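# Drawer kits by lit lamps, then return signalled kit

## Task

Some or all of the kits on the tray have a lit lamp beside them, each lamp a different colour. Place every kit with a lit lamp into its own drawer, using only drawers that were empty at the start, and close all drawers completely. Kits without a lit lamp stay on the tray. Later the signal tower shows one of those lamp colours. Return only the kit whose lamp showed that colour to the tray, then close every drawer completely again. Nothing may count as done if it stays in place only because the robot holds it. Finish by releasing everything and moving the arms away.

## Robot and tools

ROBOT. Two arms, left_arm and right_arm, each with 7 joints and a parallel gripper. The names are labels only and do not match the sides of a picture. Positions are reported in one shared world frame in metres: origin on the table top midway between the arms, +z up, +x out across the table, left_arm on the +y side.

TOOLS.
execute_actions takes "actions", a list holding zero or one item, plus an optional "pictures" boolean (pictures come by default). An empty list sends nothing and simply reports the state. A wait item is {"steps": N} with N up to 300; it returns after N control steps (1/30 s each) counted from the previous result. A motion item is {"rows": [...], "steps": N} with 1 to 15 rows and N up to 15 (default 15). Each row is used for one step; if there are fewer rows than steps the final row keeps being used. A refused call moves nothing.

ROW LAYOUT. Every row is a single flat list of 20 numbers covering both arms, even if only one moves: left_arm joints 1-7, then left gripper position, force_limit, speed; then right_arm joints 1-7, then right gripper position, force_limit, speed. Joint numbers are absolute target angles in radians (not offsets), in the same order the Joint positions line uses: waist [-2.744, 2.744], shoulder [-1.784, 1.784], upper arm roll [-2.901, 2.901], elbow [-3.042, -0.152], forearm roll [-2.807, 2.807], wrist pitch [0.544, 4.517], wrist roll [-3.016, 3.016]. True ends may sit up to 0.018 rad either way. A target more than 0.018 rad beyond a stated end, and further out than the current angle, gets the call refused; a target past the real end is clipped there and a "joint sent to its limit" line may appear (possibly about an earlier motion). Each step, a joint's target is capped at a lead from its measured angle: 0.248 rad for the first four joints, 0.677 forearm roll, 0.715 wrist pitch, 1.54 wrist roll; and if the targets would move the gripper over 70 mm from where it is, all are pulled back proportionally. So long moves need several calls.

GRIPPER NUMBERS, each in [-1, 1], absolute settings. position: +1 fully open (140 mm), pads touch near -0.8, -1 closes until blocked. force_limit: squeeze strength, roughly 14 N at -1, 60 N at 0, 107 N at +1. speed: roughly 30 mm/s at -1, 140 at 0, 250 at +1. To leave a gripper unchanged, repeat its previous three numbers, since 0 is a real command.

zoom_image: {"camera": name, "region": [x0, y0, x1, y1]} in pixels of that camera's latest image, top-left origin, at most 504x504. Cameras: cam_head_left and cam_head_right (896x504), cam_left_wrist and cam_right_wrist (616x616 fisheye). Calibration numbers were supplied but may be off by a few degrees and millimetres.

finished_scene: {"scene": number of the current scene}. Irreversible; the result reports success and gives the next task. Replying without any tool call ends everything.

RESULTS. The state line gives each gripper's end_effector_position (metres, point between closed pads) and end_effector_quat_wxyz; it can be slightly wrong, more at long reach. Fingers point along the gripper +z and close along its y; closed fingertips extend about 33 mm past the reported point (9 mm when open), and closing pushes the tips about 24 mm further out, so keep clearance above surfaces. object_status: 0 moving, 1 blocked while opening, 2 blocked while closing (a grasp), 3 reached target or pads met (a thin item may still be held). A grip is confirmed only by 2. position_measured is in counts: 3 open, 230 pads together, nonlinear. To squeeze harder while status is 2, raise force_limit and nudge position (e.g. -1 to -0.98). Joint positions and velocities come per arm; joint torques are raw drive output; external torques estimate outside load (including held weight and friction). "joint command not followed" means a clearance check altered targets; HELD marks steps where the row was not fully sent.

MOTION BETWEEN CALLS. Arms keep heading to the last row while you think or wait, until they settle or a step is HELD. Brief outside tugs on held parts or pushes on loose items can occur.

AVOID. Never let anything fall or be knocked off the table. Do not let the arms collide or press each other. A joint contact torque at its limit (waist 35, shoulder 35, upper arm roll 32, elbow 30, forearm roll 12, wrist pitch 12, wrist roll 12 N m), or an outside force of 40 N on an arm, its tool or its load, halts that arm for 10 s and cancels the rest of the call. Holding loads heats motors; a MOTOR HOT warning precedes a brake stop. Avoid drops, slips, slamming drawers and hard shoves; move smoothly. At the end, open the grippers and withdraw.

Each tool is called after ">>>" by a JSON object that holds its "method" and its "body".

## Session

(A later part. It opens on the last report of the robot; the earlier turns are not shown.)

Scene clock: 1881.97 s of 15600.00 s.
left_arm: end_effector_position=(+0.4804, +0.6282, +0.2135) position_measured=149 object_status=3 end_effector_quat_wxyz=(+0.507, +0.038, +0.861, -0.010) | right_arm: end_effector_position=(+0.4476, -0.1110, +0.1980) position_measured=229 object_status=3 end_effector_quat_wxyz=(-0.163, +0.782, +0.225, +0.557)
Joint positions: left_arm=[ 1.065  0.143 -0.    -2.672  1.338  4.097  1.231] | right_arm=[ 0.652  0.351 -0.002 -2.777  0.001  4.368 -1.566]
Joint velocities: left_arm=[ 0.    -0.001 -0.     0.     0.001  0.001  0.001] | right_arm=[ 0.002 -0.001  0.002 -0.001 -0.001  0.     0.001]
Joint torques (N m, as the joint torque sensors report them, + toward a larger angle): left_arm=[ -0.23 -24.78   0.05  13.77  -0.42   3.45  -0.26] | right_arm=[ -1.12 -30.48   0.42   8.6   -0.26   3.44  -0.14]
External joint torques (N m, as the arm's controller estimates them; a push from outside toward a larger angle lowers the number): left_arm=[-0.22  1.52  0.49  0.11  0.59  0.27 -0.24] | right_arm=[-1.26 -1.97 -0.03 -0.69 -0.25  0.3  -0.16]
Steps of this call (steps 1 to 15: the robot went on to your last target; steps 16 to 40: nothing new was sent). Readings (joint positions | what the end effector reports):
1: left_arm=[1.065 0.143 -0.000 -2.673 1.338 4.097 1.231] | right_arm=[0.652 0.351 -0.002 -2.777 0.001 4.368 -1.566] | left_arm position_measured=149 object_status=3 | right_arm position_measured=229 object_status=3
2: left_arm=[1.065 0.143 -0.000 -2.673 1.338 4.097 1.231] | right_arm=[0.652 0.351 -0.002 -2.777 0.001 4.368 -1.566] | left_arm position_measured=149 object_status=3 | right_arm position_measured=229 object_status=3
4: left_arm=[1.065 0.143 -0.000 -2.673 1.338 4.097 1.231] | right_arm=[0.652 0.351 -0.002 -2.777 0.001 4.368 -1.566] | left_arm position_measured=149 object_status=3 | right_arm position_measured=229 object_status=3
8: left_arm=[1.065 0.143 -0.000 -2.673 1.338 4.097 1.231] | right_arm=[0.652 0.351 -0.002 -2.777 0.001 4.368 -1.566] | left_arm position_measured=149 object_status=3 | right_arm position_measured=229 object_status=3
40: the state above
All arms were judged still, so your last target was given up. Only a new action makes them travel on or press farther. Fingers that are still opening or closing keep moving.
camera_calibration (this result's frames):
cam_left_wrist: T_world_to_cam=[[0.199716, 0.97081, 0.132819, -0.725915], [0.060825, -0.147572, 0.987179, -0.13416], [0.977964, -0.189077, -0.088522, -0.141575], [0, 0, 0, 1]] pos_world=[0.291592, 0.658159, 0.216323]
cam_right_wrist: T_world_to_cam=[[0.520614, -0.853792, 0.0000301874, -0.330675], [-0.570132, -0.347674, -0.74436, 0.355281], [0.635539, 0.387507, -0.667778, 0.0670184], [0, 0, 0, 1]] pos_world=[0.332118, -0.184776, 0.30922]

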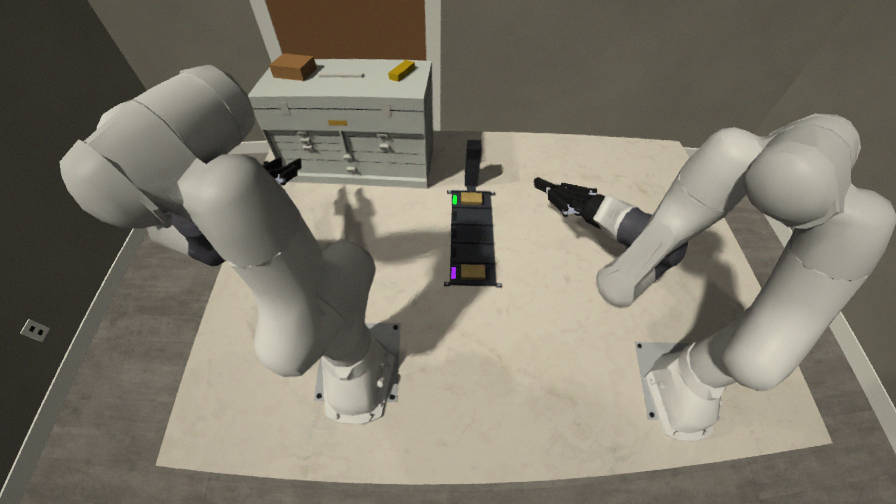

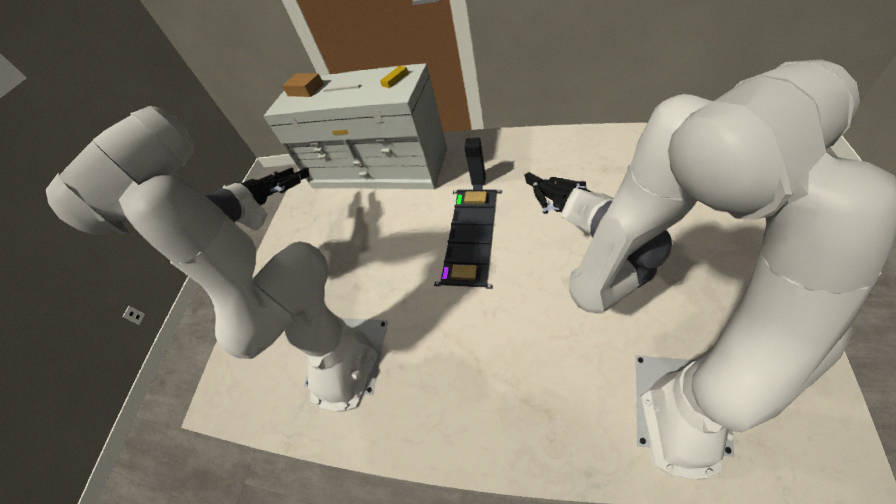

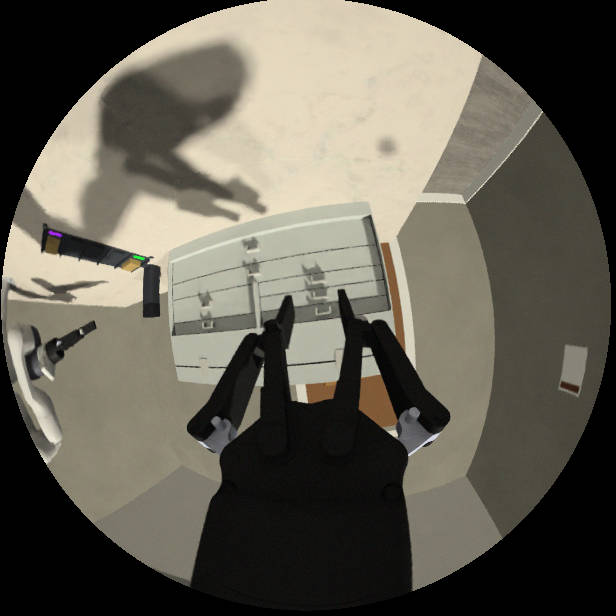

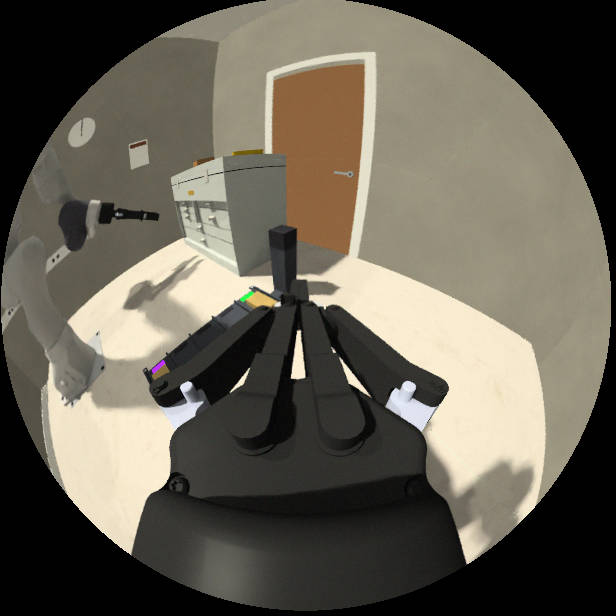

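IK is good. Advance.

>>> {"method": "execute_actions", "body": {"actions": [{"rows":[[0.962,0.184,0,-2.603,1.258,4.057,1.19,-0.16,0,0,0.65,0.35,0,-2.778,0,4.37,-1.571,-0.8,0,0]]}], "pictures": false}}

>>> {"method": "execute_actions", "body": {"actions": [{"rows":[[0.871,0.2285,0,-2.525,1.19,4.013,1.165,-0.16,0,0,0.65,0.35,0,-2.778,0,4.37,-1.571,-0.8,0,0]]}], "pictures": false}}

>>> {"method": "execute_actions", "body": {"actions": [{"steps":20}]}}

>>> {"method": "zoom_image", "body": {"camera": "cam_left_wrist", "region": [200, 200, 420, 400]}}

Scene clock: 1892.83 s of 15600.00 s.
left_arm: end_effector_position=(+0.5202, +0.6247, +0.2151) position_measured=149 object_status=3 end_effector_quat_wxyz=(+0.508, +0.039, +0.860, -0.013) | right_arm: end_effector_position=(+0.4476, -0.1110, +0.1980) position_measured=229 object_status=3 end_effector_quat_wxyz=(-0.163, +0.782, +0.225, +0.557)
Joint positions: left_arm=[ 0.965  0.182 -0.001 -2.605  1.262  4.063  1.203] | right_arm=[ 0.652  0.351 -0.002 -2.777  0.001  4.368 -1.566]
Joint velocities: left_arm=[-0.003  0.001 -0.001  0.001 -0.01  -0.011 -0.022] | right_arm=[ 0.    -0.001  0.001  0.    -0.001  0.001 -0.001]
Joint torques (N m, as the joint torque sensors report them, + toward a larger angle): left_arm=[ -1.75 -26.79   0.43  14.98  -1.57   2.64  -0.34] | right_arm=[ -0.97 -30.12   0.25   8.62  -0.24   3.41  -0.12]
External joint torques (N m, as the arm's controller estimates them; a push from outside toward a larger angle lowers the number): left_arm=[-1.65  1.42  1.06  0.68 -0.54 -0.51 -0.32] | right_arm=[-1.   -1.66 -0.1  -0.68 -0.25  0.27 -0.15]
Steps of this call (steps 1 to 90: nothing new was sent; then 7.37 s passed at rest; steps 91 to 105: all 15 steps of this action). Readings (joint positions | what the end effector reports):
91: left_arm=[1.044 0.152 0.007 -2.657 1.321 4.092 1.227] | right_arm=[0.652 0.351 -0.002 -2.777 0.001 4.368 -1.566] | left_arm position_measured=149 object_status=3 | right_arm position_measured=229 object_status=3
92: left_arm=[1.019 0.163 0.006 -2.638 1.306 4.086 1.224] | right_arm=[0.652 0.351 -0.002 -2.777 0.001 4.368 -1.566] | left_arm position_measured=149 object_status=3 | right_arm position_measured=229 object_status=3
94: left_arm=[0.985 0.174 0.001 -2.617 1.287 4.078 1.219] | right_arm=[0.652 0.351 -0.002 -2.777 0.001 4.368 -1.566] | left_arm position_measured=149 object_status=3 | right_arm position_measured=229 object_status=3
98: left_arm=[0.966 0.181 -0.001 -2.607 1.270 4.068 1.211] | right_arm=[0.652 0.351 -0.002 -2.777 0.001 4.368 -1.566] | left_arm position_measured=149 object_status=3 | right_arm position_measured=229 object_status=3
105: the state above

Scene clock: 1893.33 s of 15600.00 s.
left_arm: end_effector_position=(+0.5602, +0.6222, +0.2148) position_measured=149 object_status=3 end_effector_quat_wxyz=(+0.508, +0.039, +0.860, -0.012) | right_arm: end_effector_position=(+0.4476, -0.1110, +0.1980) position_measured=229 object_status=3 end_effector_quat_wxyz=(-0.163, +0.782, +0.225, +0.557)
Joint positions: left_arm=[ 0.874  0.226 -0.001 -2.527  1.194  4.019  1.178] | right_arm=[ 0.652  0.351 -0.002 -2.777  0.001  4.368 -1.566]
Joint velocities: left_arm=[-0.     0.003 -0.     0.003 -0.009 -0.014 -0.021] | right_arm=[-0.    -0.    -0.001 -0.001  0.001 -0.    -0.001]
Joint torques (N m, as the joint torque sensors report them, + toward a larger angle): left_arm=[ -1.8  -28.43   0.53  15.71  -1.68   2.51  -0.21] | right_arm=[ -1.41 -30.29   0.3    9.05  -0.21   3.46  -0.14]
External joint torques (N m, as the arm's controller estimates them; a push from outside toward a larger angle lowers the number): left_arm=[-1.76  2.04  1.21  0.52 -0.58 -0.63 -0.18] | right_arm=[-1.36 -1.8   0.02 -0.24 -0.23  0.32 -0.17]
Steps of this call (steps 1 to 15: all 15 steps of this action). Readings (joint positions | what the end effector reports):
1: left_arm=[0.946 0.193 0.006 -2.587 1.247 4.056 1.200] | right_arm=[0.652 0.351 -0.002 -2.777 0.001 4.368 -1.566] | left_arm position_measured=149 object_status=3 | right_arm position_measured=229 object_status=3
2: left_arm=[0.924 0.205 0.006 -2.565 1.233 4.049 1.197] | right_arm=[0.652 0.351 -0.002 -2.777 0.001 4.368 -1.566] | left_arm position_measured=149 object_status=3 | right_arm position_measured=229 object_status=3
4: left_arm=[0.893 0.218 0.001 -2.541 1.216 4.038 1.192] | right_arm=[0.652 0.351 -0.002 -2.777 0.001 4.368 -1.566] | left_arm position_measured=149 object_status=3 | right_arm position_measured=229 object_status=3
8: left_arm=[0.875 0.225 -0.001 -2.529 1.201 4.027 1.185] | right_arm=[0.652 0.351 -0.002 -2.777 0.001 4.368 -1.566] | left_arm position_measured=149 object_status=3 | right_arm position_measured=229 object_status=3
15: the state above

Scene clock: 1894.00 s of 15600.00 s.
left_arm: end_effector_position=(+0.5602, +0.6228, +0.2142) position_measured=149 object_status=3 end_effector_quat_wxyz=(+0.507, +0.036, +0.861, -0.013) | right_arm: end_effector_position=(+0.4476, -0.1110, +0.1980) position_measured=229 object_status=3 end_effector_quat_wxyz=(-0.163, +0.782, +0.225, +0.557)
Joint positions: left_arm=[ 0.874  0.226 -0.001 -2.526  1.193  4.017  1.172] | right_arm=[ 0.652  0.351 -0.002 -2.777  0.001  4.368 -1.566]
Joint velocities: left_arm=[-0.    -0.001 -0.001 -0.     0.001 -0.    -0.003] | right_arm=[-0.001 -0.    -0.    -0.     0.    -0.    -0.001]
Joint torques (N m, as the joint torque sensors report them, + toward a larger angle): left_arm=[ -2.15 -28.62   0.5   15.22  -1.59   2.55  -0.21] | right_arm=[ -1.14 -30.48   0.2    8.77  -0.28   3.42  -0.14]
External joint torques (N m, as the arm's controller estimates them; a push from outside toward a larger angle lowers the number): left_arm=[-2.    1.91  1.28  0.06 -0.5  -0.59 -0.18] | right_arm=[-1.08 -2.05 -0.08 -0.51 -0.3   0.28 -0.17]
Steps of this call (steps 1 to 15: the robot went on to your last target; steps 16 to 20: nothing new was sent). Readings (joint positions | what the end effector reports):
1: left_arm=[0.874 0.226 -0.001 -2.527 1.194 4.019 1.177] | right_arm=[0.652 0.351 -0.002 -2.777 0.001 4.368 -1.566] | left_arm position_measured=149 object_status=3 | right_arm position_measured=229 object_status=3
2: left_arm=[0.874 0.226 -0.001 -2.527 1.193 4.019 1.177] | right_arm=[0.652 0.351 -0.002 -2.777 0.001 4.368 -1.566] | left_arm position_measured=149 object_status=3 | right_arm position_measured=229 object_status=3
4: left_arm=[0.874 0.226 -0.001 -2.527 1.193 4.018 1.176] | right_arm=[0.652 0.351 -0.002 -2.777 0.001 4.368 -1.566] | left_arm position_measured=149 object_status=3 | right_arm position_measured=229 object_status=3
8: left_arm=[0.874 0.226 -0.001 -2.527 1.193 4.018 1.174] | right_arm=[0.652 0.351 -0.002 -2.777 0.001 4.368 -1.566] | left_arm position_measured=149 object_status=3 | right_arm position_measured=229 object_status=3
20: the state above
All arms were judged still, so your last target was given up. Only a new action makes them travel on or press farther. Fingers that are still opening or closing keep moving.
camera_calibration (this result's frames):
cam_left_wrist: T_world_to_cam=[[0.200479, 0.971607, 0.125653, -0.736149], [0.0593863, -0.140074, 0.988359, -0.14466], [0.977897, -0.190683, -0.0857819, -0.220093], [0, 0, 0, 1]] pos_world=[0.371401, 0.653016, 0.216595]
cam_right_wrist: T_world_to_cam=[[0.520614, -0.853792, 0.0000301847, -0.330675], [-0.570132, -0.347674, -0.74436, 0.355281], [0.63554, 0.387507, -0.667778, 0.0670184], [0, 0, 0, 1]] pos_world=[0.332118, -0.184776, 0.30922]

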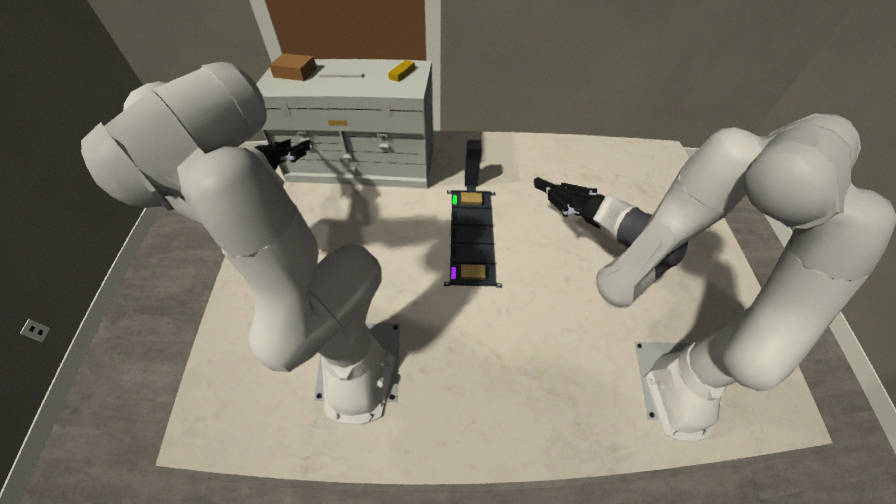

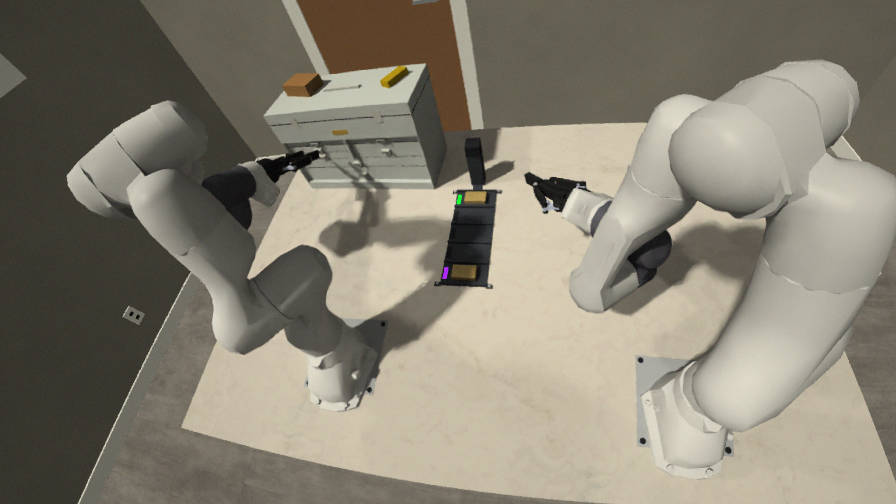

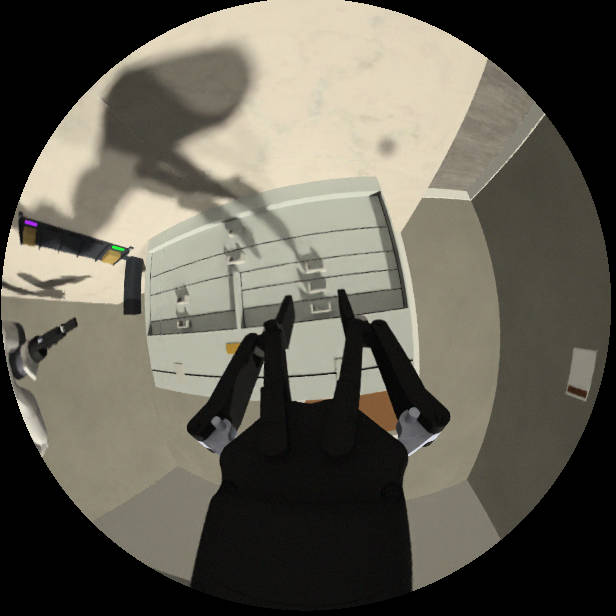

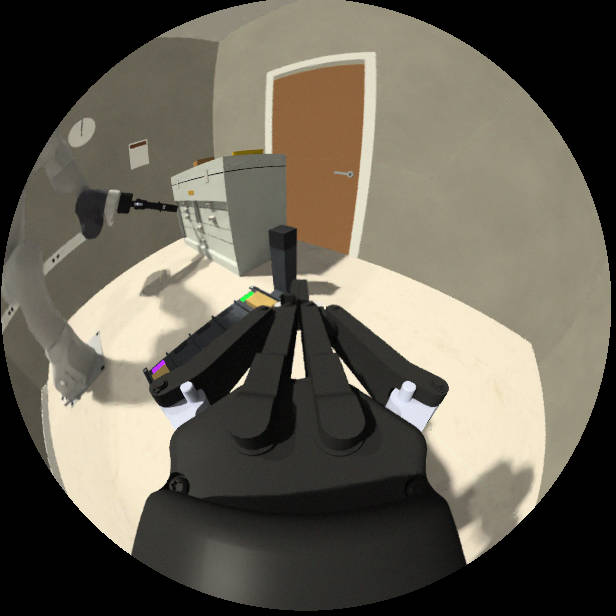

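Region (200, 200, 420, 400) of cam_left_wrist's 616x616 image, scaled by 2.291, with more detail than that image has; it fills the top 458 rows of this view, and the rest is white.

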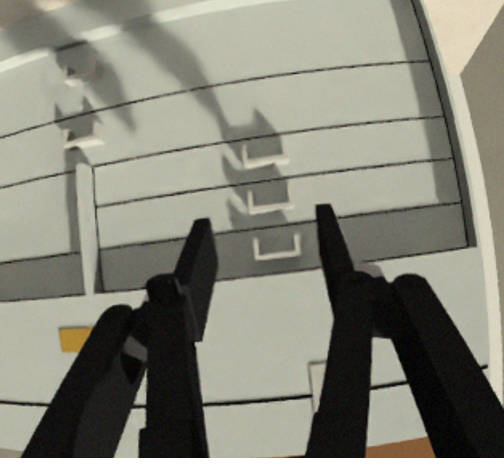

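>>> {"method": "execute_actions", "body": {"actions": [{"rows":[[0.84,0.245,0,-2.481,1.16,3.988,1.15,-0.16,0,0,0.65,0.35,0,-2.778,0,4.37,-1.571,-0.8,0,0]]}], "pictures": false}}

>>> {"method": "execute_actions", "body": {"actions": [{"rows":[[0.81,0.265,0,-2.447,1.14,3.97,1.142,-0.16,0,0,0.65,0.35,0,-2.778,0,4.37,-1.571,-0.8,0,0]]}], "pictures": false}}

>>> {"method": "execute_actions", "body": {"actions": [{"steps":15}]}}

>>> {"method": "zoom_image", "body": {"camera": "cam_left_wrist", "region": [200, 200, 420, 400]}}

Scene clock: 1918.60 s of 15600.00 s.
left_arm: end_effector_position=(+0.5781, +0.6298, +0.2183) position_measured=149 object_status=3 end_effector_quat_wxyz=(+0.509, +0.033, +0.860, -0.006) | right_arm: end_effector_position=(+0.4476, -0.1110, +0.1980) position_measured=229 object_status=3 end_effector_quat_wxyz=(-0.163, +0.782, +0.225, +0.557)
Joint positions: left_arm=[ 0.843  0.243  0.001 -2.483  1.163  3.993  1.16 ] | right_arm=[ 0.652  0.351 -0.002 -2.777  0.001  4.368 -1.566]
Joint velocities: left_arm=[-0.     0.    -0.002  0.    -0.004 -0.009 -0.008] | right_arm=[ 0.    -0.002  0.     0.001 -0.     0.     0.001]
Joint torques (N m, as the joint torque sensors report them, + toward a larger angle): left_arm=[ -2.11 -30.4   -0.52  16.41  -1.76   2.48  -0.32] | right_arm=[ -0.92 -30.45   0.33   8.95  -0.28   3.44  -0.12]
External joint torques (N m, as the arm's controller estimates them; a push from outside toward a larger angle lowers the number): left_arm=[-2.02  1.18  0.22  0.69 -0.62 -0.63 -0.29] | right_arm=[-0.92 -1.87  0.01 -0.42 -0.29  0.29 -0.15]
Steps of this call (steps 1 to 90: nothing new was sent; then 21.10 s passed at rest; steps 91 to 105: all 15 steps of this action). Readings (joint positions | what the end effector reports):
91: left_arm=[0.868 0.231 0.001 -2.517 1.187 4.013 1.170] | right_arm=[0.652 0.351 -0.002 -2.777 0.001 4.368 -1.566] | left_arm position_measured=149 object_status=3 | right_arm position_measured=229 object_status=3
92: left_arm=[0.860 0.236 0.001 -2.505 1.180 4.009 1.169] | right_arm=[0.652 0.351 -0.002 -2.777 0.001 4.368 -1.566] | left_arm position_measured=149 object_status=3 | right_arm position_measured=229 object_status=3
94: left_arm=[0.849 0.240 0.001 -2.491 1.173 4.004 1.166] | right_arm=[0.652 0.351 -0.002 -2.777 0.001 4.368 -1.566] | left_arm position_measured=149 object_status=3 | right_arm position_measured=229 object_status=3
98: left_arm=[0.843 0.242 0.001 -2.484 1.166 3.997 1.163] | right_arm=[0.652 0.351 -0.002 -2.777 0.001 4.368 -1.566] | left_arm position_measured=149 object_status=3 | right_arm position_measured=229 object_status=3
105: the state above

Scene clock: 1919.10 s of 15600.00 s.
left_arm: end_effector_position=(+0.5933, +0.6290, +0.2176) position_measured=149 object_status=3 end_effector_quat_wxyz=(+0.508, +0.034, +0.860, -0.005) | right_arm: end_effector_position=(+0.4476, -0.1110, +0.1980) position_measured=229 object_status=3 end_effector_quat_wxyz=(-0.163, +0.782, +0.225, +0.557)
Joint positions: left_arm=[ 0.813  0.263  0.001 -2.449  1.143  3.975  1.151] | right_arm=[ 0.652  0.351 -0.002 -2.777  0.001  4.368 -1.566]
Joint velocities: left_arm=[-0.     0.001 -0.     0.    -0.004 -0.007 -0.007] | right_arm=[-0.    -0.001  0.     0.    -0.     0.002 -0.001]
Joint torques (N m, as the joint torque sensors report them, + toward a larger angle): left_arm=[ -3.01 -30.93  -0.7   16.72  -1.66   2.39  -0.28] | right_arm=[ -0.86 -30.13   0.13   8.9   -0.24   3.43  -0.16]
External joint torques (N m, as the arm's controller estimates them; a push from outside toward a larger angle lowers the number): left_arm=[-2.99  1.49  0.02  0.75 -0.48 -0.71 -0.26] | right_arm=[-0.88 -1.63 -0.22 -0.41 -0.25  0.28 -0.19]
Steps of this call (steps 1 to 15: all 15 steps of this action). Readings (joint positions | what the end effector reports):
1: left_arm=[0.837 0.248 0.002 -2.475 1.159 3.991 1.159] | right_arm=[0.652 0.351 -0.002 -2.777 0.001 4.368 -1.566] | left_arm position_measured=149 object_status=3 | right_arm position_measured=229 object_status=3
2: left_arm=[0.830 0.253 0.002 -2.465 1.155 3.988 1.158] | right_arm=[0.652 0.351 -0.002 -2.777 0.001 4.368 -1.566] | left_arm position_measured=149 object_status=3 | right_arm position_measured=229 object_status=3
4: left_arm=[0.819 0.259 0.001 -2.455 1.150 3.983 1.156] | right_arm=[0.652 0.351 -0.002 -2.777 0.001 4.368 -1.566] | left_arm position_measured=149 object_status=3 | right_arm position_measured=229 object_status=3
8: left_arm=[0.813 0.262 0.001 -2.450 1.145 3.978 1.153] | right_arm=[0.652 0.351 -0.002 -2.777 0.001 4.368 -1.566] | left_arm position_measured=149 object_status=3 | right_arm position_measured=229 object_status=3
15: the state above

Scene clock: 1919.60 s of 15600.00 s.
left_arm: end_effector_position=(+0.5933, +0.6292, +0.2174) position_measured=149 object_status=3 end_effector_quat_wxyz=(+0.508, +0.033, +0.861, -0.006) | right_arm: end_effector_position=(+0.4476, -0.1110, +0.1980) position_measured=229 object_status=3 end_effector_quat_wxyz=(-0.163, +0.782, +0.225, +0.557)
Joint positions: left_arm=[ 0.813  0.263  0.001 -2.449  1.143  3.974  1.149] | right_arm=[ 0.652  0.351 -0.002 -2.777  0.001  4.368 -1.566]
Joint velocities: left_arm=[ 0.     0.     0.002 -0.001  0.    -0.    -0.001] | right_arm=[ 0.001  0.001  0.    -0.001 -0.001  0.     0.   ]
Joint torques (N m, as the joint torque sensors report them, + toward a larger angle): left_arm=[ -2.6  -30.98  -0.94  16.1   -1.75   2.5   -0.43] | right_arm=[ -0.62 -30.24   0.22   9.46  -0.24   3.37  -0.12]
External joint torques (N m, as the arm's controller estimates them; a push from outside toward a larger angle lowers the number): left_arm=[-2.74  1.5  -0.37  0.07 -0.55 -0.59 -0.41] | right_arm=[-0.61 -1.85 -0.1   0.23 -0.26  0.24 -0.15]
Steps of this call (steps 1 to 15: the robot went on to your last target). Readings (joint positions | what the end effector reports):
1: left_arm=[0.813 0.263 0.001 -2.449 1.143 3.975 1.151] | right_arm=[0.652 0.351 -0.002 -2.777 0.001 4.368 -1.566] | left_arm position_measured=149 object_status=3 | right_arm position_measured=229 object_status=3
2: left_arm=[0.813 0.263 0.001 -2.449 1.143 3.975 1.150] | right_arm=[0.652 0.351 -0.002 -2.777 0.001 4.368 -1.566] | left_arm position_measured=149 object_status=3 | right_arm position_measured=229 object_status=3
4: left_arm=[0.813 0.263 0.001 -2.449 1.143 3.975 1.150] | right_arm=[0.652 0.351 -0.002 -2.777 0.001 4.368 -1.566] | left_arm position_measured=149 object_status=3 | right_arm position_measured=229 object_status=3
8: left_arm=[0.813 0.263 0.001 -2.449 1.143 3.974 1.150] | right_arm=[0.652 0.351 -0.002 -2.777 0.001 4.368 -1.566] | left_arm position_measured=149 object_status=3 | right_arm position_measured=229 object_status=3
15: the state above
All arms were judged still, so your last target was given up. Only a new action makes them travel on or press farther. Fingers that are still opening or closing keep moving.
camera_calibration (this result's frames):
cam_left_wrist: T_world_to_cam=[[0.186659, 0.973085, 0.135146, -0.744203], [0.0592867, -0.148471, 0.987138, -0.143256], [0.980634, -0.176246, -0.0854044, -0.261745], [0, 0, 0, 1]] pos_world=[0.404081, 0.656771, 0.219636]
cam_right_wrist: T_world_to_cam=[[0.520614, -0.853792, 0.0000301753, -0.330675], [-0.570132, -0.347674, -0.74436, 0.355281], [0.635539, 0.387507, -0.667778, 0.0670184], [0, 0, 0, 1]] pos_world=[0.332118, -0.184776, 0.30922]

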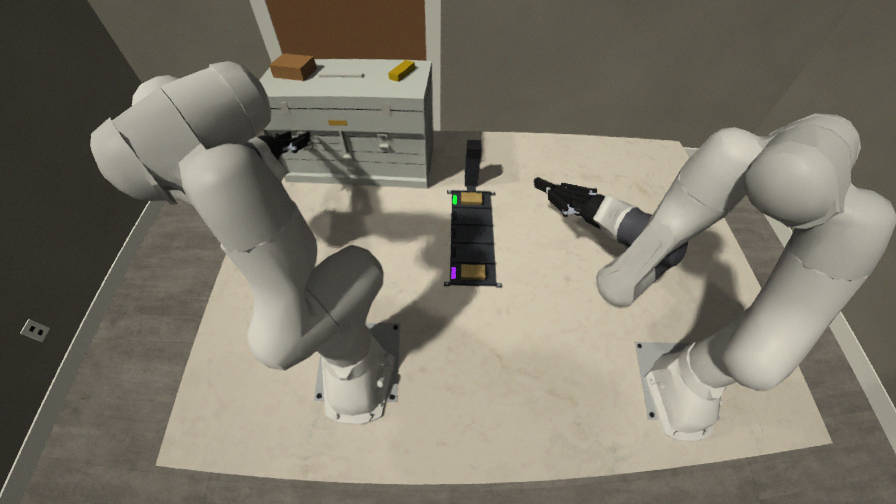

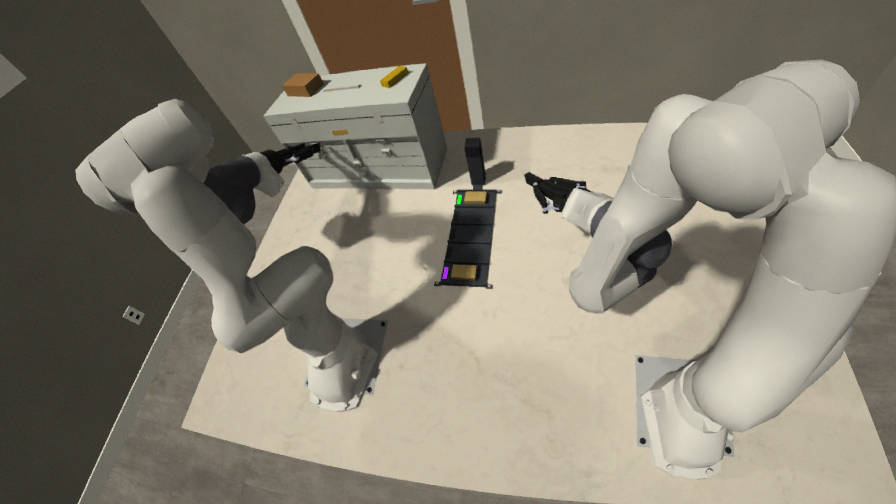

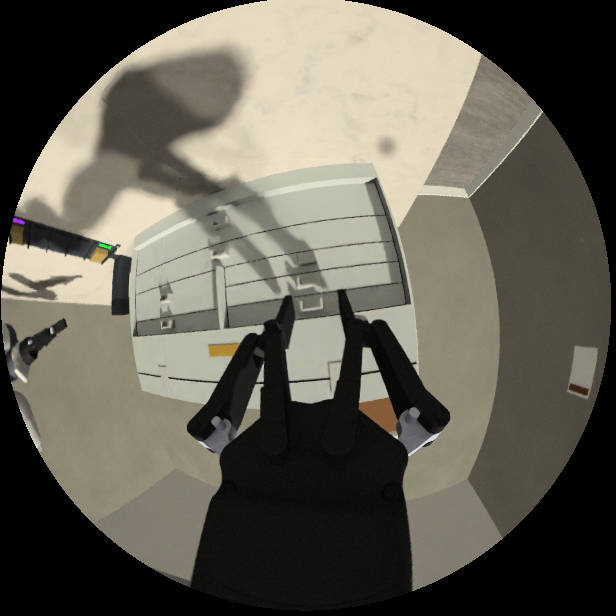

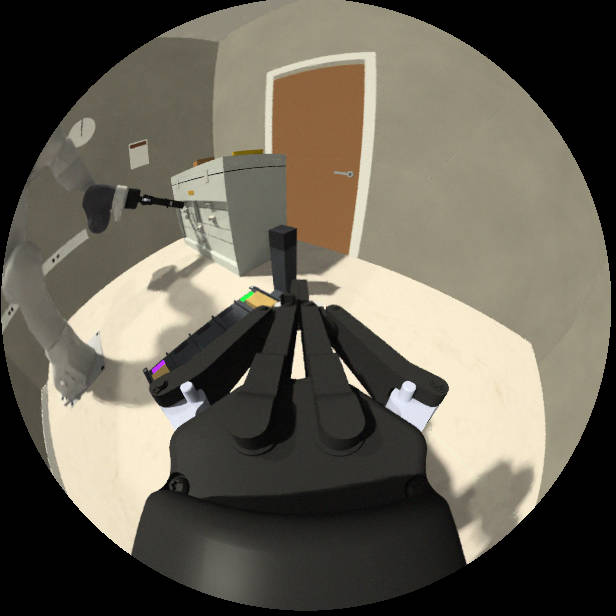

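Region (200, 200, 420, 400) of cam_left_wrist's 616x616 image, scaled by 2.291, with more detail than that image has; it fills the top 458 rows of this view, and the rest is white.

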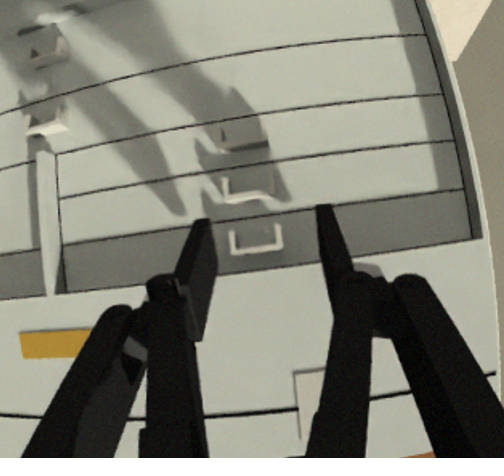

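>>> {"method": "execute_actions", "body": {"actions": [{"rows":[[0.792,0.271,0,-2.437,1.134,3.966,1.14,-0.16,0,0,0.65,0.35,0,-2.778,0,4.37,-1.571,-0.8,0,0]]}], "pictures": false}}

>>> {"method": "execute_actions", "body": {"actions": [{"rows":[[0.792,0.271,0,-2.437,1.134,3.966,1.14,-1,0,-0.5,0.65,0.35,0,-2.778,0,4.37,-1.571,-0.8,0,0]]}], "pictures": false}}

>>> {"method": "execute_actions", "body": {"actions": [{"steps":10}], "pictures": false}}

Scene clock: 1929.47 s of 15600.00 s.
left_arm: end_effector_position=(+0.5999, +0.6233, +0.2176) position_measured=149 object_status=3 end_effector_quat_wxyz=(+0.508, +0.037, +0.860, -0.008) | right_arm: end_effector_position=(+0.4476, -0.1110, +0.1980) position_measured=229 object_status=3 end_effector_quat_wxyz=(-0.163, +0.782, +0.225, +0.557)
Joint positions: left_arm=[ 0.795  0.269  0.001 -2.439  1.137  3.97   1.147] | right_arm=[ 0.652  0.351 -0.002 -2.777  0.001  4.368 -1.566]
Joint velocities: left_arm=[ 0.001  0.001  0.     0.001 -0.001 -0.001 -0.002] | right_arm=[-0.001 -0.     0.     0.001 -0.001 -0.     0.001]
Joint torques (N m, as the joint torque sensors report them, + toward a larger angle): left_arm=[ -2.02 -31.87  -1.51  17.06  -1.69   2.51  -0.26] | right_arm=[ -0.78 -29.71   0.07   8.76  -0.26   3.38  -0.15]
External joint torques (N m, as the arm's controller estimates them; a push from outside toward a larger angle lowers the number): left_arm=[-2.06  0.84 -0.84  0.97 -0.51 -0.58 -0.23] | right_arm=[-0.75 -1.25 -0.23 -0.58 -0.27  0.25 -0.18]
Steps of this call (steps 1 to 90: nothing new was sent; then 6.37 s passed at rest; steps 91 to 105: all 15 steps of this action). Readings (joint positions | what the end effector reports):
91: left_arm=[0.810 0.264 0.002 -2.446 1.141 3.973 1.149] | right_arm=[0.652 0.351 -0.002 -2.777 0.001 4.368 -1.566] | left_arm position_measured=149 object_status=3 | right_arm position_measured=229 object_status=3
92: left_arm=[0.805 0.266 0.002 -2.443 1.140 3.973 1.148] | right_arm=[0.652 0.351 -0.002 -2.777 0.001 4.368 -1.566] | left_arm position_measured=149 object_status=3 | right_arm position_measured=229 object_status=3
94: left_arm=[0.799 0.268 0.001 -2.440 1.139 3.972 1.148] | right_arm=[0.652 0.351 -0.002 -2.777 0.001 4.368 -1.566] | left_arm position_measured=149 object_status=3 | right_arm position_measured=229 object_status=3
98: left_arm=[0.795 0.269 0.001 -2.439 1.138 3.971 1.148] | right_arm=[0.652 0.351 -0.002 -2.777 0.001 4.368 -1.566] | left_arm position_measured=149 object_status=3 | right_arm position_measured=229 object_status=3
105: the state above

Scene clock: 1929.97 s of 15600.00 s.
left_arm: end_effector_position=(+0.6000, +0.6232, +0.2175) position_measured=195 object_status=0 end_effector_quat_wxyz=(+0.508, +0.037, +0.860, -0.008) | right_arm: end_effector_position=(+0.4476, -0.1110, +0.1980) position_measured=229 object_status=3 end_effector_quat_wxyz=(-0.163, +0.782, +0.225, +0.557)
Joint positions: left_arm=[ 0.794  0.269  0.001 -2.438  1.137  3.97   1.147] | right_arm=[ 0.652  0.351 -0.002 -2.777  0.001  4.368 -1.566]
Joint velocities: left_arm=[ 0.    -0.     0.001 -0.     0.001 -0.     0.001] | right_arm=[-0.001  0.001 -0.     0.001  0.001 -0.001  0.   ]
Joint torques (N m, as the joint torque sensors report them, + toward a larger angle): left_arm=[ -1.11 -30.88  -0.83  15.95  -1.7    2.55  -0.25] | right_arm=[ -1.11 -30.42   0.08   8.87  -0.22   3.39  -0.14]
External joint torques (N m, as the arm's controller estimates them; a push from outside toward a larger angle lowers the number): left_arm=[-1.17  1.86 -0.18 -0.16 -0.51 -0.54 -0.23] | right_arm=[-1.07 -2.02 -0.22 -0.41 -0.24  0.26 -0.17]
Steps of this call (steps 1 to 15: all 15 steps of this action). Readings (joint positions | what the end effector reports):
1: left_arm=[0.795 0.269 0.001 -2.439 1.137 3.970 1.147] | right_arm=[0.652 0.351 -0.002 -2.777 0.001 4.368 -1.566] | left_arm position_measured=149 object_status=0 | right_arm position_measured=229 object_status=3
2: left_arm=[0.795 0.269 0.001 -2.439 1.137 3.970 1.147] | right_arm=[0.652 0.351 -0.002 -2.777 0.001 4.368 -1.566] | left_arm position_measured=153 object_status=0 | right_arm position_measured=229 object_status=3
4: left_arm=[0.795 0.269 0.001 -2.439 1.137 3.970 1.147] | right_arm=[0.652 0.351 -0.002 -2.777 0.001 4.368 -1.566] | left_arm position_measured=162 object_status=0 | right_arm position_measured=229 object_status=3
8: left_arm=[0.795 0.269 0.001 -2.438 1.137 3.970 1.147] | right_arm=[0.652 0.351 -0.002 -2.777 0.001 4.368 -1.566] | left_arm position_measured=181 object_status=0 | right_arm position_measured=229 object_status=3
15: the state above

Scene clock: 1930.30 s of 15600.00 s.
left_arm: end_effector_position=(+0.6001, +0.6232, +0.2175) position_measured=195 object_status=2 end_effector_quat_wxyz=(+0.508, +0.037, +0.860, -0.008) | right_arm: end_effector_position=(+0.4476, -0.1110, +0.1980) position_measured=229 object_status=3 end_effector_quat_wxyz=(-0.163, +0.782, +0.225, +0.557)
Joint positions: left_arm=[ 0.794  0.269  0.001 -2.438  1.137  3.97   1.147] | right_arm=[ 0.652  0.351 -0.002 -2.777  0.001  4.368 -1.566]
Joint velocities: left_arm=[-0.001 -0.001 -0.001 -0.     0.    -0.    -0.   ] | right_arm=[-0.001 -0.     0.001 -0.001  0.     0.    -0.001]
Joint torques (N m, as the joint torque sensors report them, + toward a larger angle): left_arm=[ -1.98 -32.1   -1.2   16.46  -1.7    2.53  -0.37] | right_arm=[ -1.3  -30.07   0.32   8.94  -0.26   3.37  -0.2 ]
External joint torques (N m, as the arm's controller estimates them; a push from outside toward a larger angle lowers the number): left_arm=[-1.9   0.76 -0.41  0.31 -0.52 -0.58 -0.34] | right_arm=[-1.32 -1.67 -0.02 -0.31 -0.27  0.24 -0.22]
Steps of this call (steps 1 to 10: the robot went on to your last target). Readings (joint positions | what the end effector reports):
1: left_arm=[0.794 0.269 0.001 -2.438 1.137 3.970 1.147] | right_arm=[0.652 0.351 -0.002 -2.777 0.001 4.368 -1.566] | left_arm position_measured=195 object_status=0 | right_arm position_measured=229 object_status=3
2: left_arm=[0.794 0.269 0.001 -2.438 1.137 3.970 1.147] | right_arm=[0.652 0.351 -0.002 -2.777 0.001 4.368 -1.566] | left_arm position_measured=195 object_status=2 | right_arm position_measured=229 object_status=3
4: left_arm=[0.794 0.269 0.001 -2.438 1.137 3.970 1.147] | right_arm=[0.652 0.351 -0.002 -2.777 0.001 4.368 -1.566] | left_arm position_measured=195 object_status=2 | right_arm position_measured=229 object_status=3
8: left_arm=[0.794 0.269 0.001 -2.438 1.137 3.970 1.147] | right_arm=[0.652 0.351 -0.002 -2.777 0.001 4.368 -1.566] | left_arm position_measured=195 object_status=2 | right_arm position_measured=229 object_status=3
10: the state above

>>> {"method": "execute_actions", "body": {"actions": [{"rows":[[0.836,0.242,0,-2.485,1.166,3.997,1.167,-1,0,-0.5,0.65,0.35,0,-2.778,0,4.37,-1.571,-0.8,0,0]]}], "pictures": false}}

>>> {"method": "execute_actions", "body": {"actions": [{"rows":[[0.878,0.217,0,-2.528,1.194,4.02,1.18,-1,0,-0.5,0.65,0.35,0,-2.778,0,4.37,-1.571,-0.8,0,0]]}], "pictures": false}}

>>> {"method": "execute_actions", "body": {"actions": [{"rows":[[0.922,0.194,0,-2.568,1.226,4.042,1.193,-1,0,-0.5,0.65,0.35,0,-2.778,0,4.37,-1.571,-0.8,0,0]]}]}}

Scene clock: 1939.43 s of 15600.00 s.
left_arm: end_effector_position=(+0.5810, +0.6245, +0.2179) position_measured=195 object_status=2 end_effector_quat_wxyz=(+0.508, +0.036, +0.860, -0.009) | right_arm: end_effector_position=(+0.4476, -0.1110, +0.1980) position_measured=229 object_status=3 end_effector_quat_wxyz=(-0.163, +0.782, +0.225, +0.557)
Joint positions: left_arm=[ 0.833  0.244 -0.001 -2.482  1.161  3.991  1.158] | right_arm=[ 0.652  0.351 -0.002 -2.777  0.001  4.368 -1.566]
Joint velocities: left_arm=[-0.     0.001 -0.001 -0.001  0.001  0.001  0.009] | right_arm=[-0.    -0.     0.001 -0.001  0.    -0.001 -0.   ]
Joint torques (N m, as the joint torque sensors report them, + toward a larger angle): left_arm=[  0.39 -31.83  -0.23  13.48   0.28   4.1    0.41] | right_arm=[ -1.   -30.01   0.75   8.72  -0.29   3.45  -0.13]
External joint torques (N m, as the arm's controller estimates them; a push from outside toward a larger angle lowers the number): left_arm=[ 0.53 -0.2   0.57 -2.28  1.42  0.97  0.43] | right_arm=[-1.   -1.57  0.42 -0.54 -0.3   0.31 -0.15]
Steps of this call (steps 1 to 15: the robot went on to your last target; steps 16 to 90: nothing new was sent; then 5.63 s passed at rest; steps 91 to 105: all 15 steps of this action). Readings (joint positions | what the end effector reports):
91: left_arm=[0.803 0.263 -0.001 -2.447 1.140 3.972 1.148] | right_arm=[0.652 0.351 -0.002 -2.777 0.001 4.368 -1.566] | left_arm position_measured=195 object_status=2 | right_arm position_measured=229 object_status=3
92: left_arm=[0.812 0.256 -0.001 -2.460 1.146 3.977 1.149] | right_arm=[0.652 0.351 -0.002 -2.777 0.001 4.368 -1.566] | left_arm position_measured=195 object_status=2 | right_arm position_measured=229 object_status=3
94: left_arm=[0.824 0.248 -0.001 -2.473 1.154 3.985 1.152] | right_arm=[0.652 0.351 -0.002 -2.777 0.001 4.368 -1.566] | left_arm position_measured=195 object_status=2 | right_arm position_measured=229 object_status=3
98: left_arm=[0.832 0.244 -0.001 -2.481 1.160 3.990 1.155] | right_arm=[0.652 0.351 -0.002 -2.777 0.001 4.368 -1.566] | left_arm position_measured=195 object_status=2 | right_arm position_measured=229 object_status=3
105: the state above

Scene clock: 1939.93 s of 15600.00 s.
left_arm: end_effector_position=(+0.5611, +0.6259, +0.2182) position_measured=195 object_status=2 end_effector_quat_wxyz=(+0.509, +0.035, +0.860, -0.009) | right_arm: end_effector_position=(+0.4476, -0.1110, +0.1980) position_measured=229 object_status=3 end_effector_quat_wxyz=(-0.163, +0.782, +0.225, +0.557)
Joint positions: left_arm=[ 0.875  0.219 -0.002 -2.525  1.189  4.014  1.172] | right_arm=[ 0.652  0.351 -0.002 -2.777  0.001  4.368 -1.566]
Joint velocities: left_arm=[ 0.001  0.     0.001 -0.003  0.001  0.002  0.008] | right_arm=[ 0.001 -0.001 -0.     0.001  0.     0.    -0.001]
Joint torques (N m, as the joint torque sensors report them, + toward a larger angle): left_arm=[  0.52 -31.9    1.34  12.85   0.24   4.23   0.31] | right_arm=[ -0.79 -30.14   0.76   8.68  -0.25   3.44  -0.16]
External joint torques (N m, as the arm's controller estimates them; a push from outside toward a larger angle lowers the number): left_arm=[ 0.58 -1.54  2.02 -2.47  1.36  1.11  0.33] | right_arm=[-0.81 -1.67  0.42 -0.65 -0.26  0.3  -0.19]
Steps of this call (steps 1 to 15: all 15 steps of this action). Readings (joint positions | what the end effector reports):
1: left_arm=[0.842 0.238 -0.003 -2.491 1.165 3.994 1.160] | right_arm=[0.652 0.351 -0.002 -2.777 0.001 4.368 -1.566] | left_arm position_measured=195 object_status=2 | right_arm position_measured=229 object_status=3
2: left_arm=[0.853 0.231 -0.003 -2.503 1.172 3.999 1.161] | right_arm=[0.652 0.351 -0.002 -2.777 0.001 4.368 -1.566] | left_arm position_measured=195 object_status=2 | right_arm position_measured=229 object_status=3
4: left_arm=[0.866 0.223 -0.003 -2.517 1.181 4.007 1.164] | right_arm=[0.652 0.351 -0.002 -2.777 0.001 4.368 -1.566] | left_arm position_measured=195 object_status=2 | right_arm position_measured=229 object_status=3
8: left_arm=[0.874 0.219 -0.002 -2.524 1.187 4.012 1.168] | right_arm=[0.652 0.351 -0.002 -2.777 0.001 4.368 -1.566] | left_arm position_measured=195 object_status=2 | right_arm position_measured=229 object_status=3
15: the state above

Scene clock: 1940.43 s of 15600.00 s.
left_arm: end_effector_position=(+0.5412, +0.6272, +0.2185) position_measured=195 object_status=2 end_effector_quat_wxyz=(+0.509, +0.035, +0.860, -0.009) | right_arm: end_effector_position=(+0.4476, -0.1110, +0.1980) position_measured=229 object_status=3 end_effector_quat_wxyz=(-0.163, +0.782, +0.225, +0.557)
Joint positions: left_arm=[ 0.919  0.196 -0.002 -2.565  1.221  4.036  1.185] | right_arm=[ 0.652  0.351 -0.002 -2.777  0.001  4.368 -1.566]
Joint velocities: left_arm=[-0.001  0.    -0.001 -0.     0.002  0.     0.008] | right_arm=[ 0.    -0.     0.001  0.001  0.001  0.     0.   ]
Joint torques (N m, as the joint torque sensors report them, + toward a larger angle): left_arm=[  0.23 -30.26   0.76  12.98   0.37   4.19   0.42] | right_arm=[ -0.87 -30.2    0.18   8.61  -0.26   3.37  -0.1 ]
External joint torques (N m, as the arm's controller estimates them; a push from outside toward a larger angle lowers the number): left_arm=[ 0.35 -1.09  1.45 -1.94  1.46  1.06  0.44] | right_arm=[-0.88 -1.79 -0.15 -0.66 -0.28  0.24 -0.13]
Steps of this call (steps 1 to 15: all 15 steps of this action). Readings (joint positions | what the end effector reports):
1: left_arm=[0.885 0.213 -0.004 -2.533 1.194 4.016 1.173] | right_arm=[0.652 0.351 -0.002 -2.777 0.001 4.368 -1.566] | left_arm position_measured=195 object_status=2 | right_arm position_measured=229 object_status=3
2: left_arm=[0.896 0.207 -0.004 -2.544 1.202 4.021 1.175] | right_arm=[0.652 0.351 -0.002 -2.777 0.001 4.368 -1.566] | left_arm position_measured=195 object_status=2 | right_arm position_measured=229 object_status=3
4: left_arm=[0.909 0.199 -0.003 -2.557 1.212 4.029 1.177] | right_arm=[0.652 0.351 -0.002 -2.777 0.001 4.368 -1.566] | left_arm position_measured=195 object_status=2 | right_arm position_measured=229 object_status=3
8: left_arm=[0.917 0.196 -0.002 -2.564 1.219 4.035 1.181] | right_arm=[0.652 0.351 -0.002 -2.777 0.001 4.368 -1.566] | left_arm position_measured=195 object_status=2 | right_arm position_measured=229 object_status=3
15: the state above
camera_calibration (this result's frames):
cam_left_wrist: T_world_to_cam=[[0.193977, 0.972028, 0.132416, -0.735379], [0.0556624, -0.145668, 0.987766, -0.14147], [0.979426, -0.184234, -0.0823617, -0.205958], [0, 0, 0, 1]] pos_world=[0.352242, 0.656257, 0.220152]
cam_right_wrist: T_world_to_cam=[[0.520614, -0.853792, 0.000029933, -0.330675], [-0.570132, -0.347674, -0.74436, 0.355281], [0.635539, 0.387507, -0.667778, 0.0670185], [0, 0, 0, 1]] pos_world=[0.332118, -0.184776, 0.30922]

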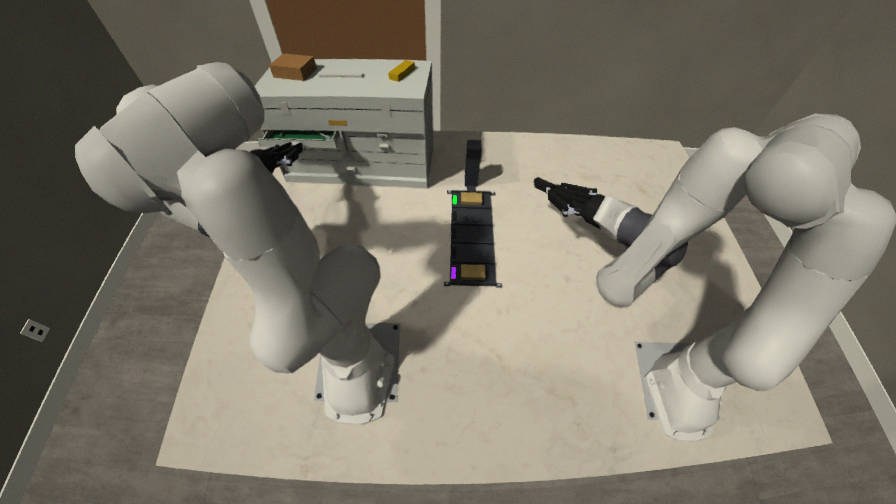

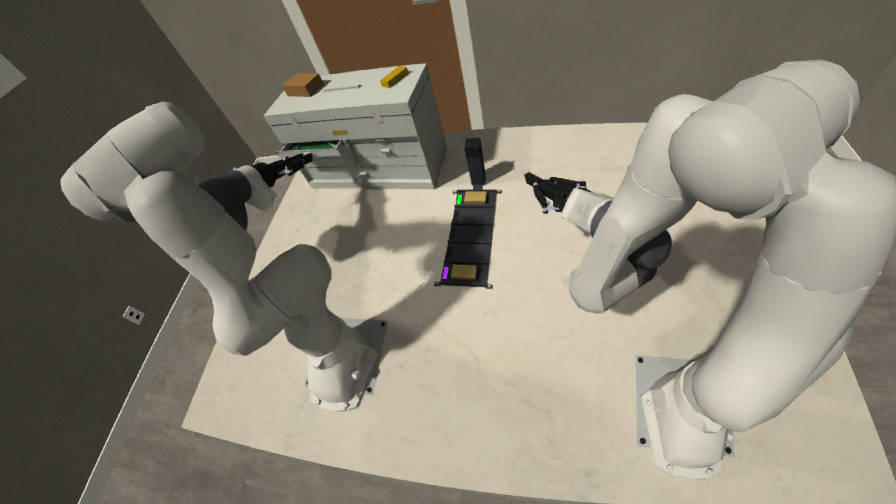

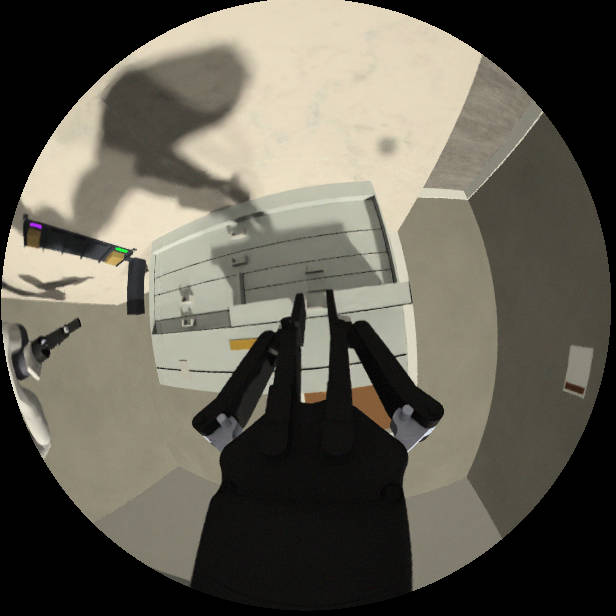

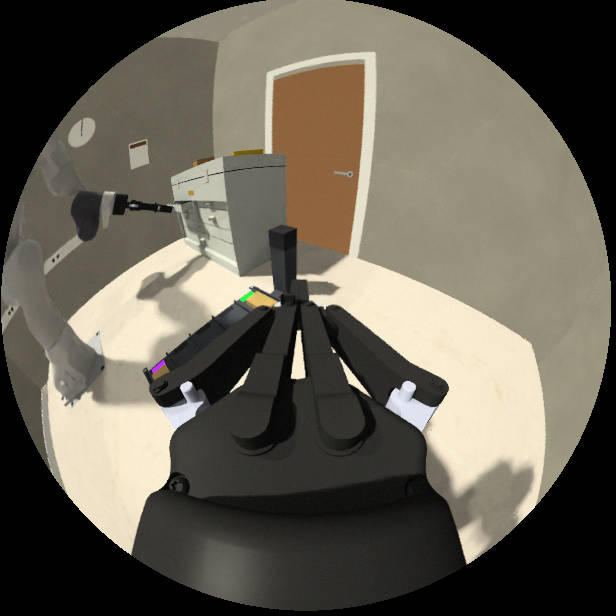

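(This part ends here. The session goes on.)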